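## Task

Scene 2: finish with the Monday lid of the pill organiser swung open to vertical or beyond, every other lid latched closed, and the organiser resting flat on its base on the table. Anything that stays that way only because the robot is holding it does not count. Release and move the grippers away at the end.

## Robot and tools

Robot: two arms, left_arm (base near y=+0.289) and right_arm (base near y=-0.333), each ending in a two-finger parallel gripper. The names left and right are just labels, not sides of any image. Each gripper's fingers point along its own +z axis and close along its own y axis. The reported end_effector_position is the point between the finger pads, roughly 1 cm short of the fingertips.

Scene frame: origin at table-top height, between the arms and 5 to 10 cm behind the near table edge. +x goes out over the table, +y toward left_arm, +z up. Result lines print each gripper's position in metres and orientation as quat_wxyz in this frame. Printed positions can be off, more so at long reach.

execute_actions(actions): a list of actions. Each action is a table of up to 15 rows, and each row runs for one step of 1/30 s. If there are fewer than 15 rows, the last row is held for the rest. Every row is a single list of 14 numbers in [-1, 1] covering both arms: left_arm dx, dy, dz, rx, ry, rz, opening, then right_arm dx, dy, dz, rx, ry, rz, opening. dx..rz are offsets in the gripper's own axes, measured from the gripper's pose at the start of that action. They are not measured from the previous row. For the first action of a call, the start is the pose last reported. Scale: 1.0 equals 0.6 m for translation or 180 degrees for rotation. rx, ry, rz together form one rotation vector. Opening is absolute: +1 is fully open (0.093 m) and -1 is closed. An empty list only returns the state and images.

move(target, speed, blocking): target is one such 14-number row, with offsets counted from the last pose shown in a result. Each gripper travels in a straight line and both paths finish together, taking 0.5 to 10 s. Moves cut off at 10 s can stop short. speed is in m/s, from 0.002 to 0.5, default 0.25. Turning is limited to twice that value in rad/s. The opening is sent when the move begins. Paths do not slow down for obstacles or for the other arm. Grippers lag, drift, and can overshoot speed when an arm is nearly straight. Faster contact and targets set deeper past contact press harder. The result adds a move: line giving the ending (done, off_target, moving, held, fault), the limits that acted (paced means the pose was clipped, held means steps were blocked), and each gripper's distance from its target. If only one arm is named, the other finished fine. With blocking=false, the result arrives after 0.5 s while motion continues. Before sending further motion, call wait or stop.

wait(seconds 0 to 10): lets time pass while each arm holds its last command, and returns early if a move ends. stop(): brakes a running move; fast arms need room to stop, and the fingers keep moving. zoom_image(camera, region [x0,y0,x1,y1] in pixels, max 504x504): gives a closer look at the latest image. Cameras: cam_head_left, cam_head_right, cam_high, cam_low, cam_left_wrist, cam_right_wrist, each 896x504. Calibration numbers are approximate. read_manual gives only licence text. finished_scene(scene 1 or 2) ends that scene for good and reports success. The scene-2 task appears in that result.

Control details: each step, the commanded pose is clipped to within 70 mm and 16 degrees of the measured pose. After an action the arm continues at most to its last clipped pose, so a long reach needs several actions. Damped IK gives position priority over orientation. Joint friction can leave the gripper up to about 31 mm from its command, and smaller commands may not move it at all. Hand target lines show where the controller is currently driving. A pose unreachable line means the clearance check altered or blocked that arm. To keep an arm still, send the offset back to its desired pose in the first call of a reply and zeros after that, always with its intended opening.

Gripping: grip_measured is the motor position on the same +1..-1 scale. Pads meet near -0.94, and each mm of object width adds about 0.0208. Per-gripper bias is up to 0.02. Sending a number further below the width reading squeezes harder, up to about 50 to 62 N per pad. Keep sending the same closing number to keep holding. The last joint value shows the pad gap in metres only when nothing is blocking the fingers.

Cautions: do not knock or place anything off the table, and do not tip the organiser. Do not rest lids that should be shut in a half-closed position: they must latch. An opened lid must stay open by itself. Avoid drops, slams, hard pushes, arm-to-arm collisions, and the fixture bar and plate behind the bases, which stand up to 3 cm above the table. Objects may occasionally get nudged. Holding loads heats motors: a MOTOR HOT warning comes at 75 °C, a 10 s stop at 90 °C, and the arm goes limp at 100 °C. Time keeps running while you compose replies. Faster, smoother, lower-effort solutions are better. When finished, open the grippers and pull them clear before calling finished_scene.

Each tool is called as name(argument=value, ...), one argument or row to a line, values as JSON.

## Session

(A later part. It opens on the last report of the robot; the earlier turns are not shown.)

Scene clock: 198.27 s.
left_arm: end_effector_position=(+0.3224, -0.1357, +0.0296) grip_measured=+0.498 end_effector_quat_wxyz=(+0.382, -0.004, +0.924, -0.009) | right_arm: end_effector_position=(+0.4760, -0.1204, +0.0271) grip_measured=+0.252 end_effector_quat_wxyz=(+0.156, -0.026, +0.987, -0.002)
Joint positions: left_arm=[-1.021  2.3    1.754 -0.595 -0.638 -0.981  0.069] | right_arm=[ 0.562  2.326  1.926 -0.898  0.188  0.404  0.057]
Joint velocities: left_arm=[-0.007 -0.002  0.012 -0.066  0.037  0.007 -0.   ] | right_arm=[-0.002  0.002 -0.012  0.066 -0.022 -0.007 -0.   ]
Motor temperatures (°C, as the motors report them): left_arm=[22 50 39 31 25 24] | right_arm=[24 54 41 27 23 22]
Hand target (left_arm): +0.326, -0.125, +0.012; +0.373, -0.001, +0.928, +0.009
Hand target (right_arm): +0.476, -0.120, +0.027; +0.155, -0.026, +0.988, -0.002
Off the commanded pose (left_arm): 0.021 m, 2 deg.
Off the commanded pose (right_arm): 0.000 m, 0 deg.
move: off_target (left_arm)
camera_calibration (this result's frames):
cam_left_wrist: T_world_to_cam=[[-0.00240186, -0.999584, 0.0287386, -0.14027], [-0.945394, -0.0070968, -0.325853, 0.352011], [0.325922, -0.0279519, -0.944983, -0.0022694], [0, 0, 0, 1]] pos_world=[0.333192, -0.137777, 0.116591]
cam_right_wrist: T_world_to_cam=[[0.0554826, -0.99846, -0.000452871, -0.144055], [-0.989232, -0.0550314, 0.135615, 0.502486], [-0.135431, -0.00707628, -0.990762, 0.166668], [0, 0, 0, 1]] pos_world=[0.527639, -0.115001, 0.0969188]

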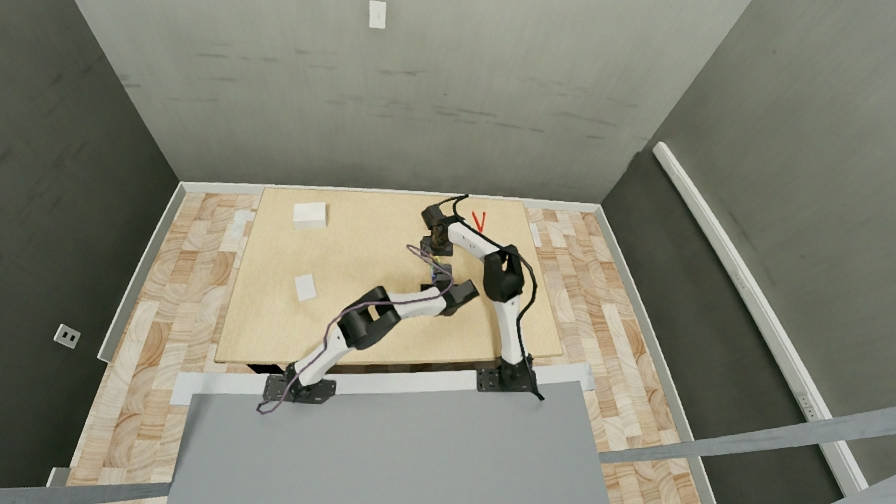

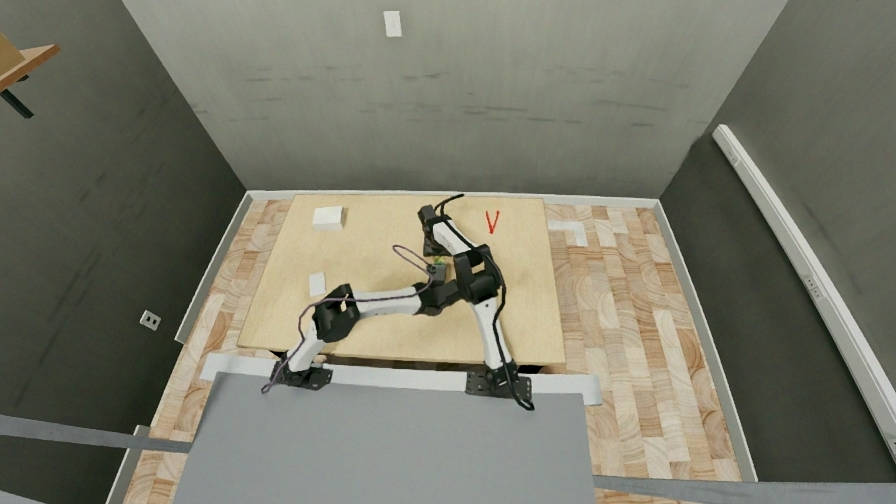

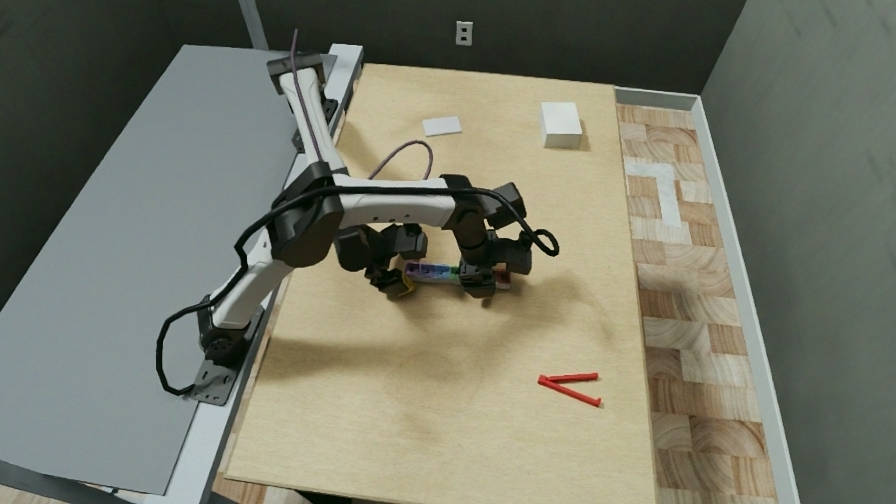

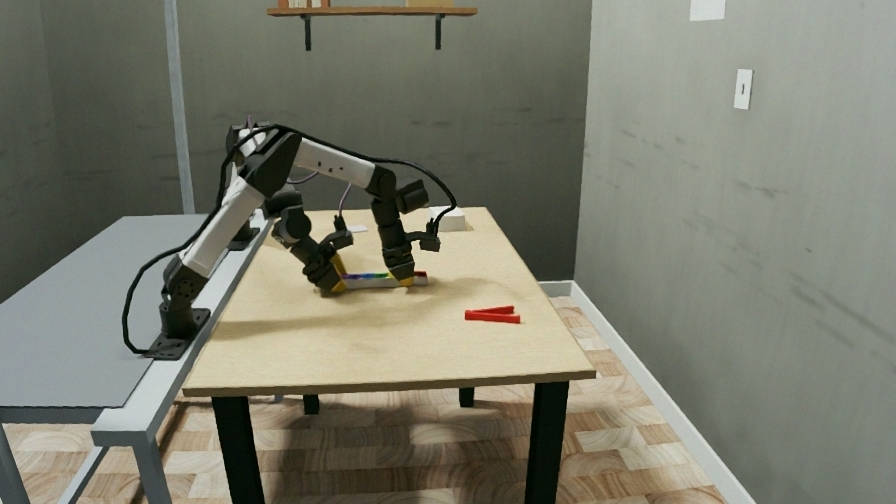

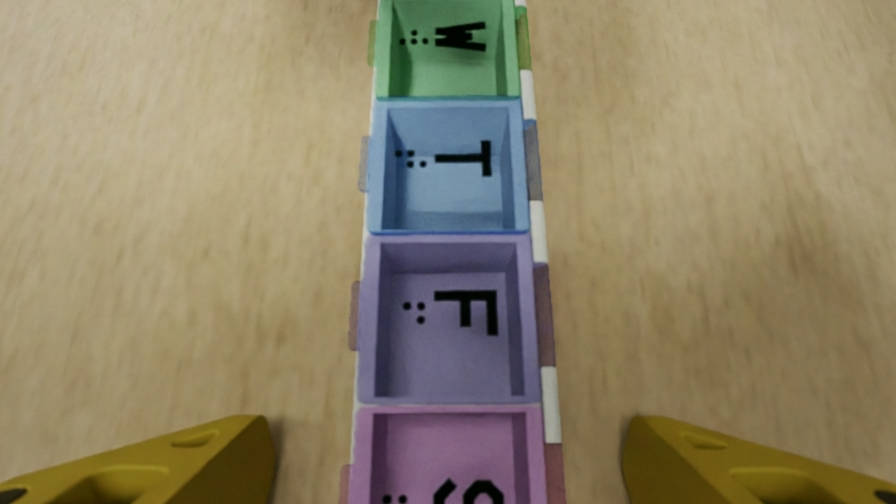

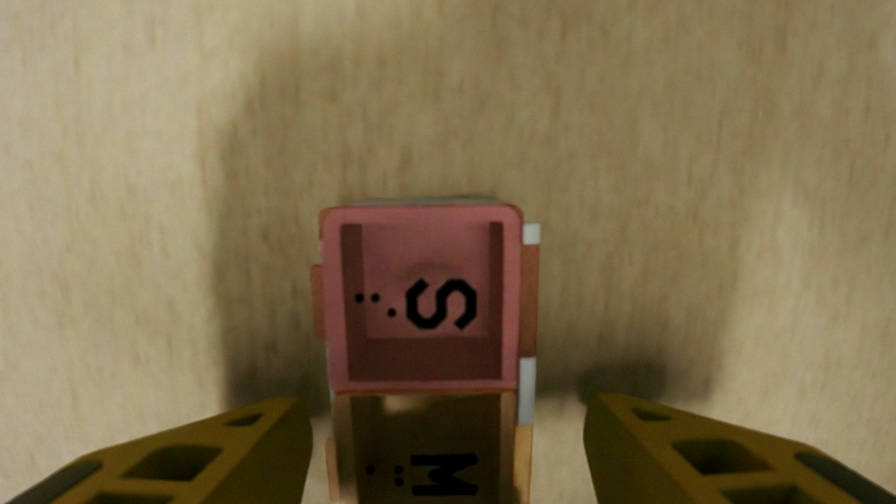

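execute_actions(
  actions=[
    [[0,0,0,0,0,0,0.4,0,0,0,0,0,0,0.18],[0,0,0,0,0,0,0.3,0,0,0,0,0,0,0.11],[0,0,0,0,0,0,0.2,0,0,0,0,0,0,0.05],[0,0,0,0,0,0,0.1,0,0,0,0,0,0,0.0],[0,0,0,0,0,0,0.0,0,0,0,0,0,0,-0.05],[0,0,0,0,0,0,-0.08,0,0,0,0,0,0,-0.09],[0,0,0,0,0,0,-0.13,0,0,0,0,0,0,-0.12],[0,0,0,0,0,0,-0.17,0,0,0,0,0,0,-0.15],[0,0,0,0,0,0,-0.20,0,0,0,0,0,0,-0.18],[0,0,0,0,0,0,-0.23,0,0,0,0,0,0,-0.21],[0,0,0,0,0,0,-0.26,0,0,0,0,0,0,-0.24],[0,0,0,0,0,0,-0.29,0,0,0,0,0,0,-0.27],[0,0,0,0,0,0,-0.32,0,0,0,0,0,0,-0.30],[0,0,0,0,0,0,-0.35,0,0,0,0,0,0,-0.32],[0,0,0,0,0,0,-0.37,0,0,0,0,0,0,-0.34]],
  ],
)

wait(
  seconds=0.3,
)

Scene clock: 204.97 s.
left_arm: end_effector_position=(+0.3225, -0.1357, +0.0296) grip_measured=-0.345 end_effector_quat_wxyz=(+0.383, -0.003, +0.924, -0.009) | right_arm: end_effector_position=(+0.4760, -0.1204, +0.0271) grip_measured=-0.319 end_effector_quat_wxyz=(+0.156, -0.026, +0.987, -0.002)
Joint positions: left_arm=[-1.021  2.3    1.754 -0.595 -0.638 -0.98   0.029] | right_arm=[ 0.562  2.326  1.926 -0.898  0.188  0.404  0.03 ]
Joint velocities: left_arm=[-0.017  0.017  0.012 -0.007 -0.007 -0.022 -0.022] | right_arm=[-0.012 -0.007  0.017  0.022  0.007 -0.066 -0.019]
Motor temperatures (°C, as the motors report them): left_arm=[22 51 38 31 25 24] | right_arm=[24 56 41 27 23 22]
Hand target (left_arm): +0.322, -0.136, +0.030; +0.382, -0.004, +0.924, -0.009
Hand target (right_arm): +0.476, -0.120, +0.027; +0.156, -0.026, +0.987, -0.002
Off the commanded pose (left_arm): 0.000 m, 0 deg.
Off the commanded pose (right_arm): 0.000 m, 0 deg.
camera_calibration (this result's frames):
cam_left_wrist: T_world_to_cam=[[-0.00269227, -0.999581, 0.0288093, -0.140245], [-0.945338, -0.00685013, -0.326019, 0.352072], [0.32608, -0.0281122, -0.944924, -0.00232517], [0, 0, 0, 1]] pos_world=[0.333208, -0.13784, 0.116625]
cam_right_wrist: T_world_to_cam=[[0.0554826, -0.99846, -0.000452871, -0.144055], [-0.989232, -0.0550314, 0.135615, 0.502486], [-0.135431, -0.00707628, -0.990762, 0.166668], [0, 0, 0, 1]] pos_world=[0.527639, -0.115001, 0.0969188]

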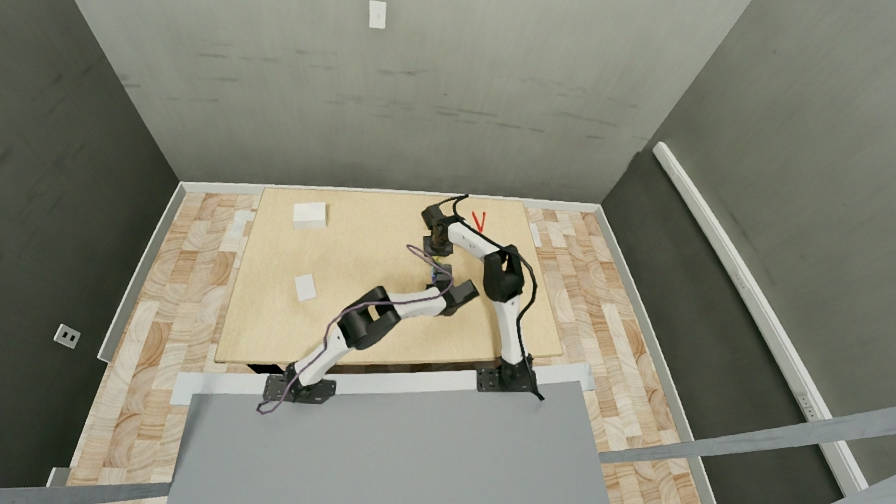

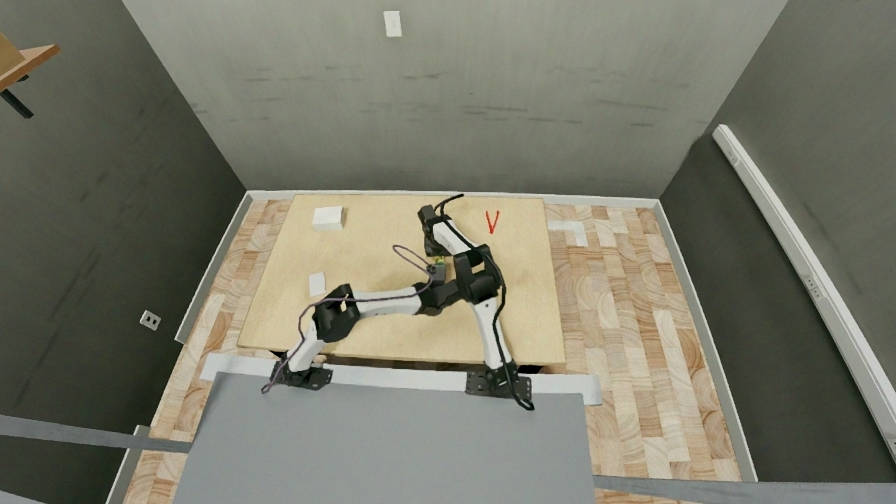

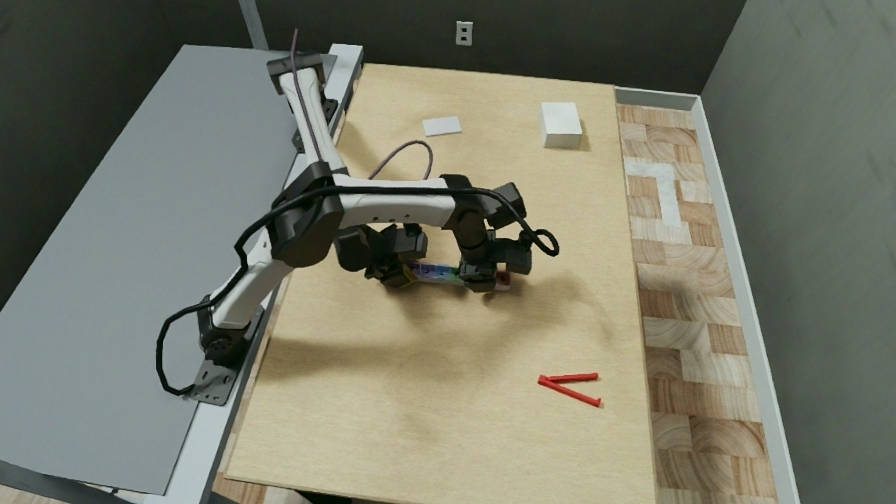

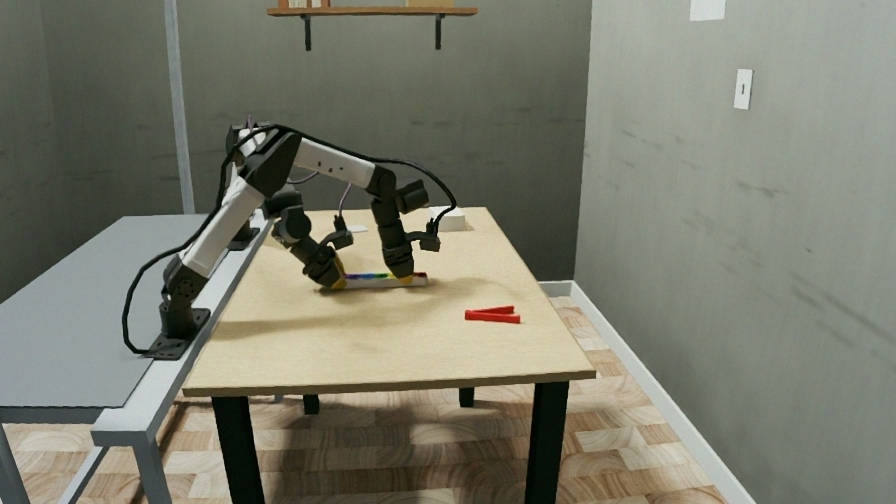

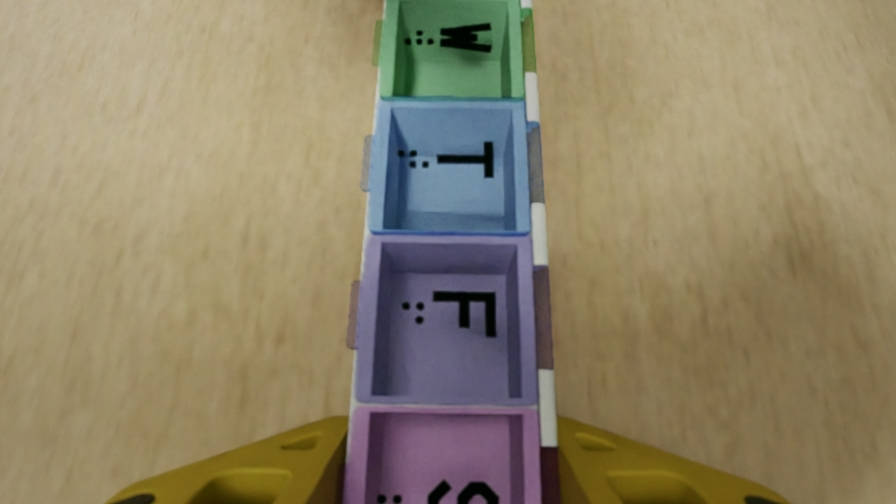

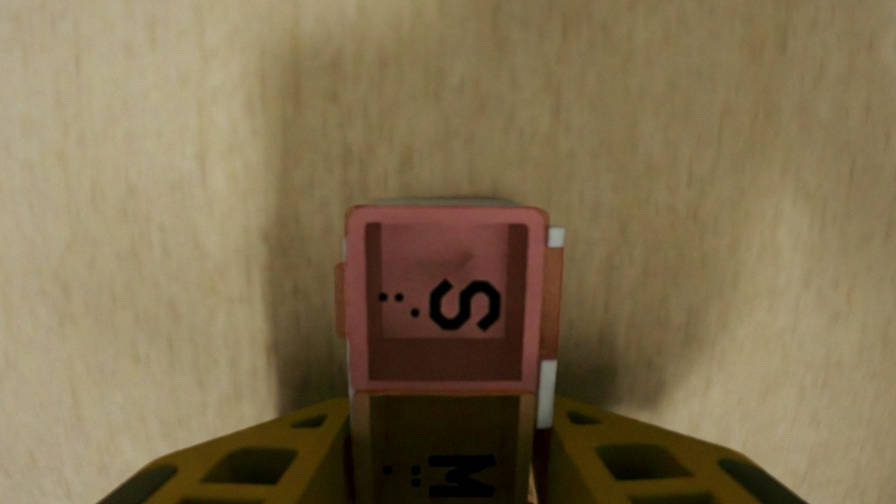

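Scene clock: 205.27 s.
left_arm: end_effector_position=(+0.3225, -0.1357, +0.0296) grip_measured=-0.355 end_effector_quat_wxyz=(+0.383, -0.003, +0.924, -0.009) | right_arm: end_effector_position=(+0.4760, -0.1204, +0.0271) grip_measured=-0.327 end_effector_quat_wxyz=(+0.156, -0.026, +0.987, -0.002)
Joint positions: left_arm=[-1.021  2.3    1.754 -0.595 -0.638 -0.98   0.028] | right_arm=[ 0.562  2.326  1.926 -0.898  0.188  0.404  0.029]
Joint velocities: left_arm=[-0.007  0.002 -0.017 -0.022  0.037  0.037 -0.001] | right_arm=[ 0.002 -0.002 -0.002  0.007 -0.007  0.007 -0.   ]
Motor temperatures (°C, as the motors report them): left_arm=[22 51 38 31 25 24] | right_arm=[24 56 41 27 23 22]
Hand target (left_arm): +0.322, -0.136, +0.030; +0.382, -0.004, +0.924, -0.009
Hand target (right_arm): +0.476, -0.120, +0.027; +0.156, -0.026, +0.987, -0.002
Off the commanded pose (left_arm): 0.000 m, 0 deg.
Off the commanded pose (right_arm): 0.000 m, 0 deg.
wait: 0.30 s; at rest by 0.17 s
camera_calibration (this result's frames):
cam_left_wrist: T_world_to_cam=[[-0.00269227, -0.999581, 0.0288093, -0.140245], [-0.945338, -0.00685013, -0.326019, 0.352072], [0.32608, -0.0281122, -0.944924, -0.00232517], [0, 0, 0, 1]] pos_world=[0.333208, -0.13784, 0.116625]
cam_right_wrist: T_world_to_cam=[[0.0554826, -0.99846, -0.000452871, -0.144055], [-0.989232, -0.0550314, 0.135615, 0.502486], [-0.135431, -0.00707628, -0.990762, 0.166668], [0, 0, 0, 1]] pos_world=[0.527639, -0.115001, 0.0969188]

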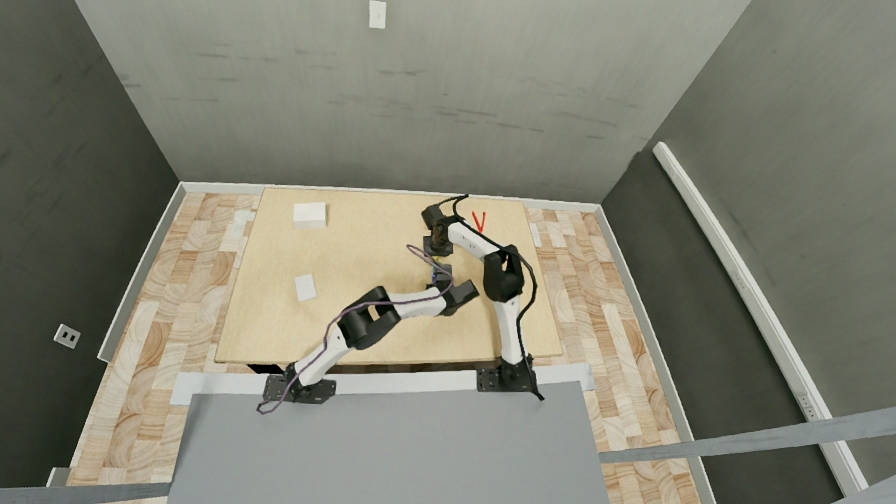

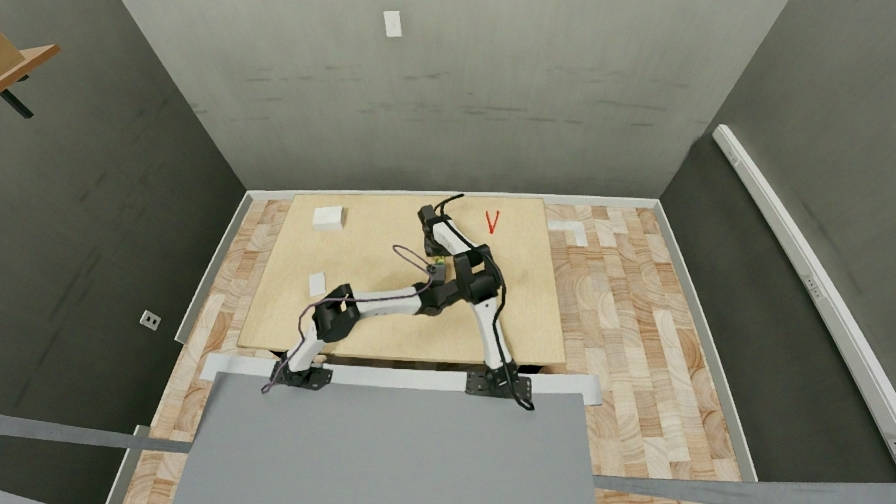

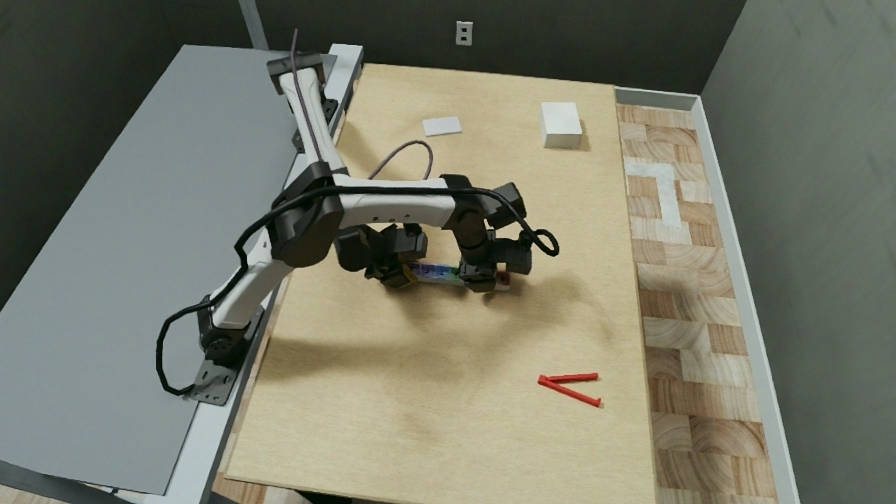

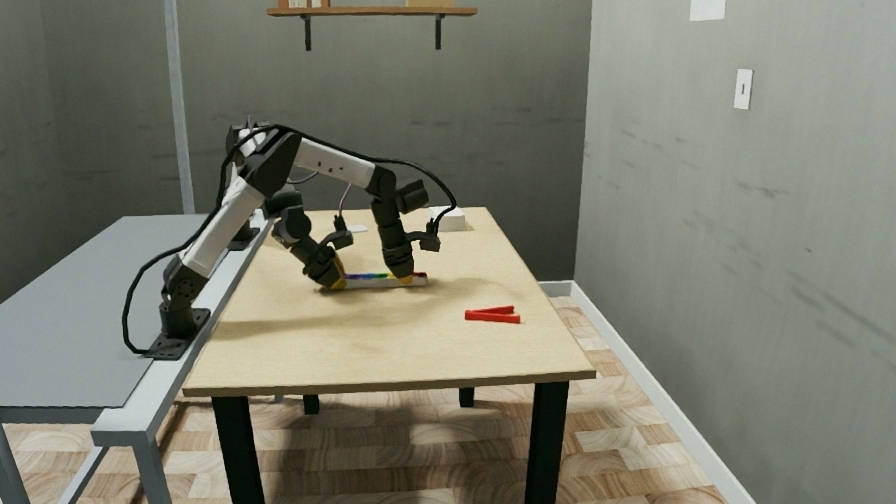

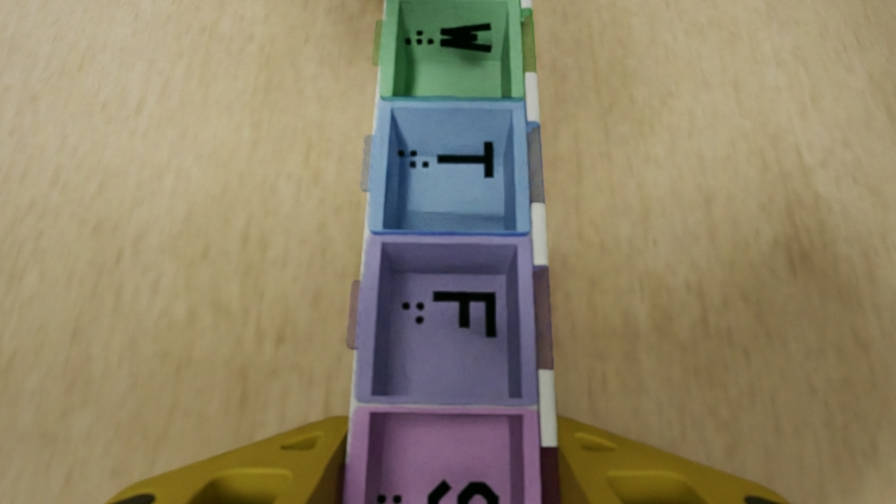

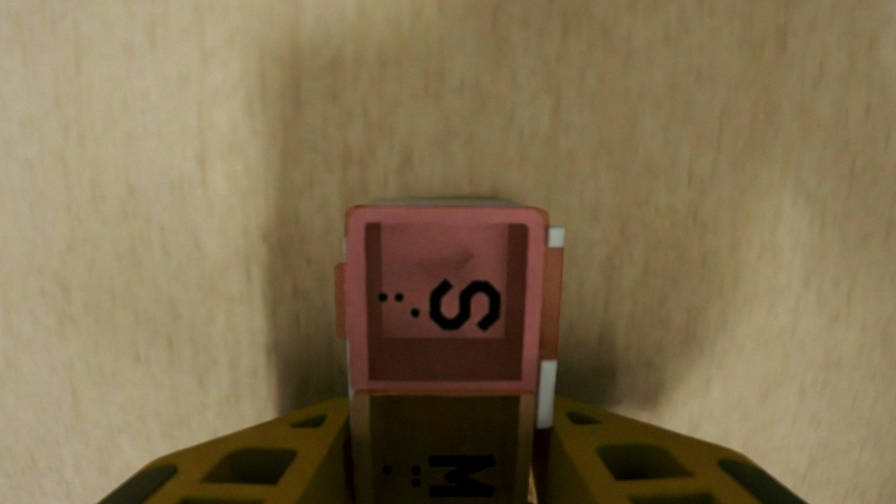

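move(
  target=[0, 0, 0, 0, 0, 0, -0.37, -0.0022, 0.0008, -0.0072, -0.0859, 0, 0.023, -0.34],
  speed=0.08,
)

Scene clock: 211.33 s.
left_arm: end_effector_position=(+0.3226, -0.1359, +0.0298) grip_measured=-0.355 end_effector_quat_wxyz=(+0.383, +0.002, +0.924, -0.007) | right_arm: end_effector_position=(+0.4764, -0.1216, +0.0313) grip_measured=-0.328 end_effector_quat_wxyz=(+0.149, -0.009, +0.981, +0.122)
Joint positions: left_arm=[-1.021  2.3    1.754 -0.594 -0.639 -0.968  0.028] | right_arm=[ 0.479  2.234  1.769 -0.738 -0.061  0.39   0.029]
Joint velocities: left_arm=[ 0.002 -0.012 -0.012 -0.022  0.022  0.037 -0.   ] | right_arm=[-0.007 -0.002 -0.007  0.007  0.051  0.007 -0.001]
Motor temperatures (°C, as the motors report them): left_arm=[22 53 38 31 25 24] | right_arm=[24 57 40 27 23 22]
Hand target (left_arm): +0.322, -0.136, +0.030; +0.383, -0.003, +0.924, -0.009
Hand target (right_arm): +0.476, -0.120, +0.032; +0.152, -0.011, +0.979, +0.135
Off the commanded pose (left_arm): 0.000 m, 1 deg.
Off the commanded pose (right_arm): 0.002 m, 2 deg.
move: done
camera_calibration (this result's frames):
cam_left_wrist: T_world_to_cam=[[-0.0108141, -0.999718, 0.0211612, -0.137544], [-0.944924, 0.0032939, -0.327275, 0.353569], [0.327112, -0.0235349, -0.944692, -0.00193921], [0, 0, 0, 1]] pos_world=[0.333243, -0.138715, 0.116793]
cam_right_wrist: T_world_to_cam=[[0.0591955, -0.966902, -0.248187, -0.135413], [-0.986542, -0.0946247, 0.133343, 0.496263], [-0.152414, 0.236953, -0.959491, 0.207675], [0, 0, 0, 1]] pos_world=[0.529253, -0.133182, 0.0994814]

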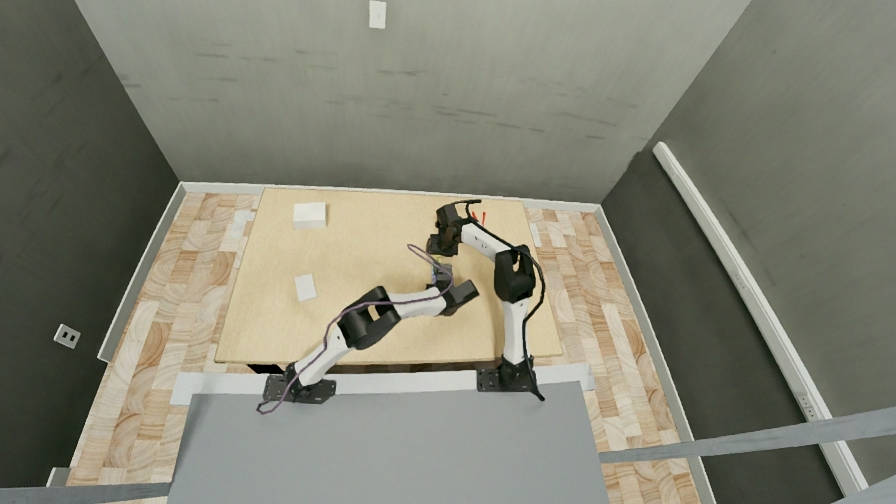

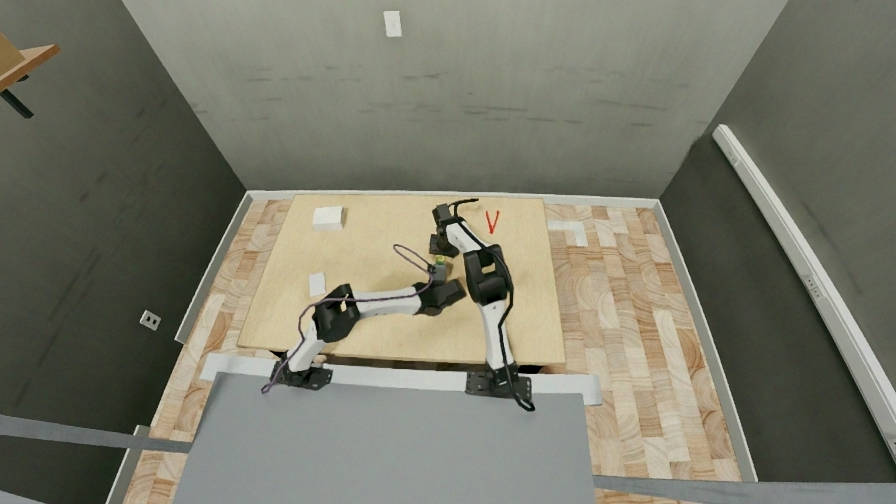

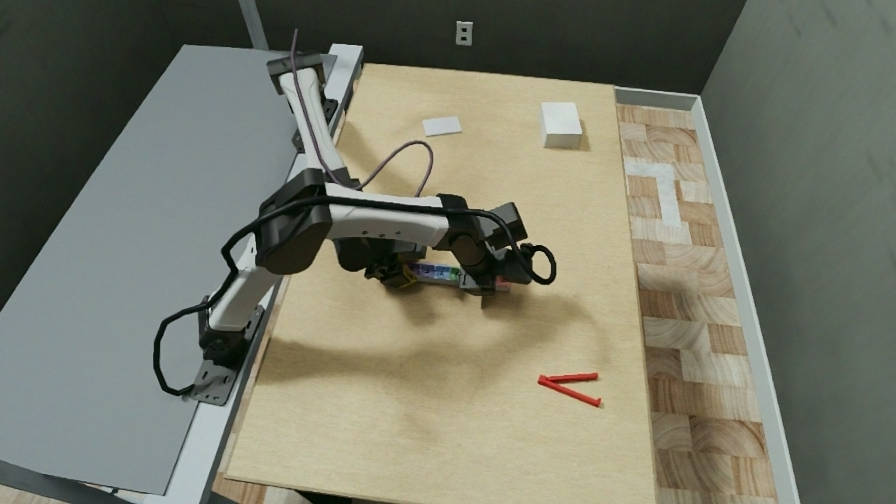

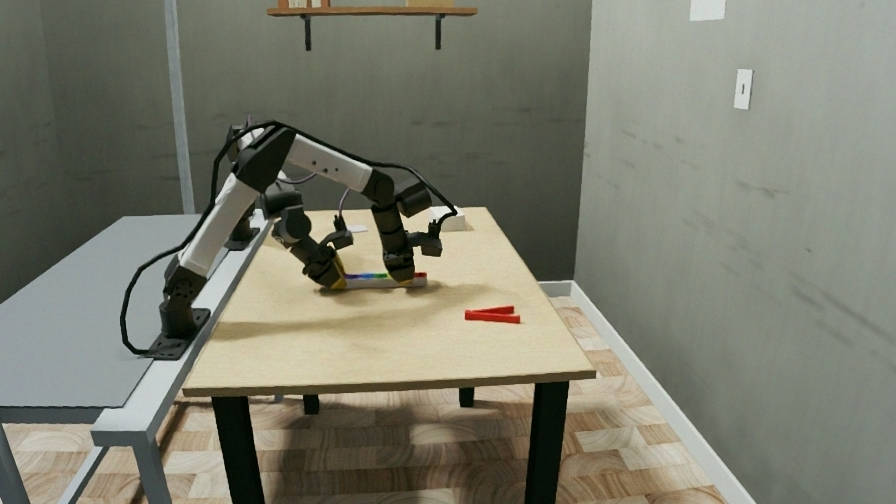

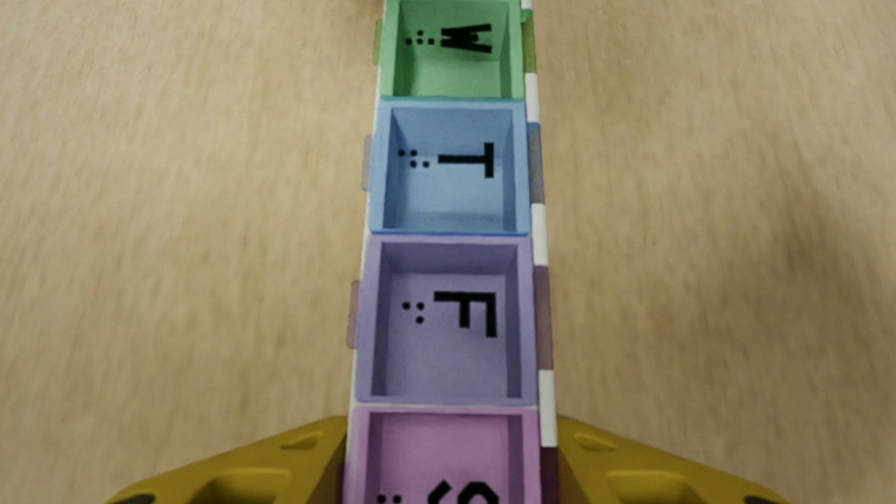

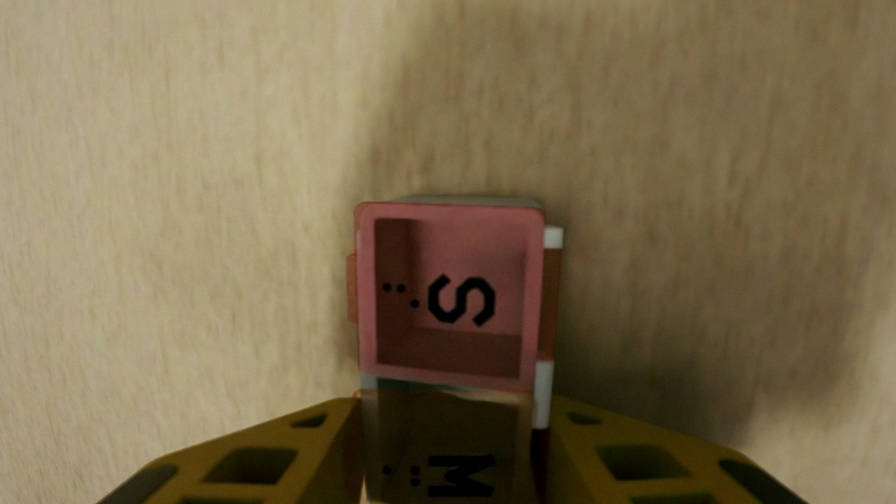

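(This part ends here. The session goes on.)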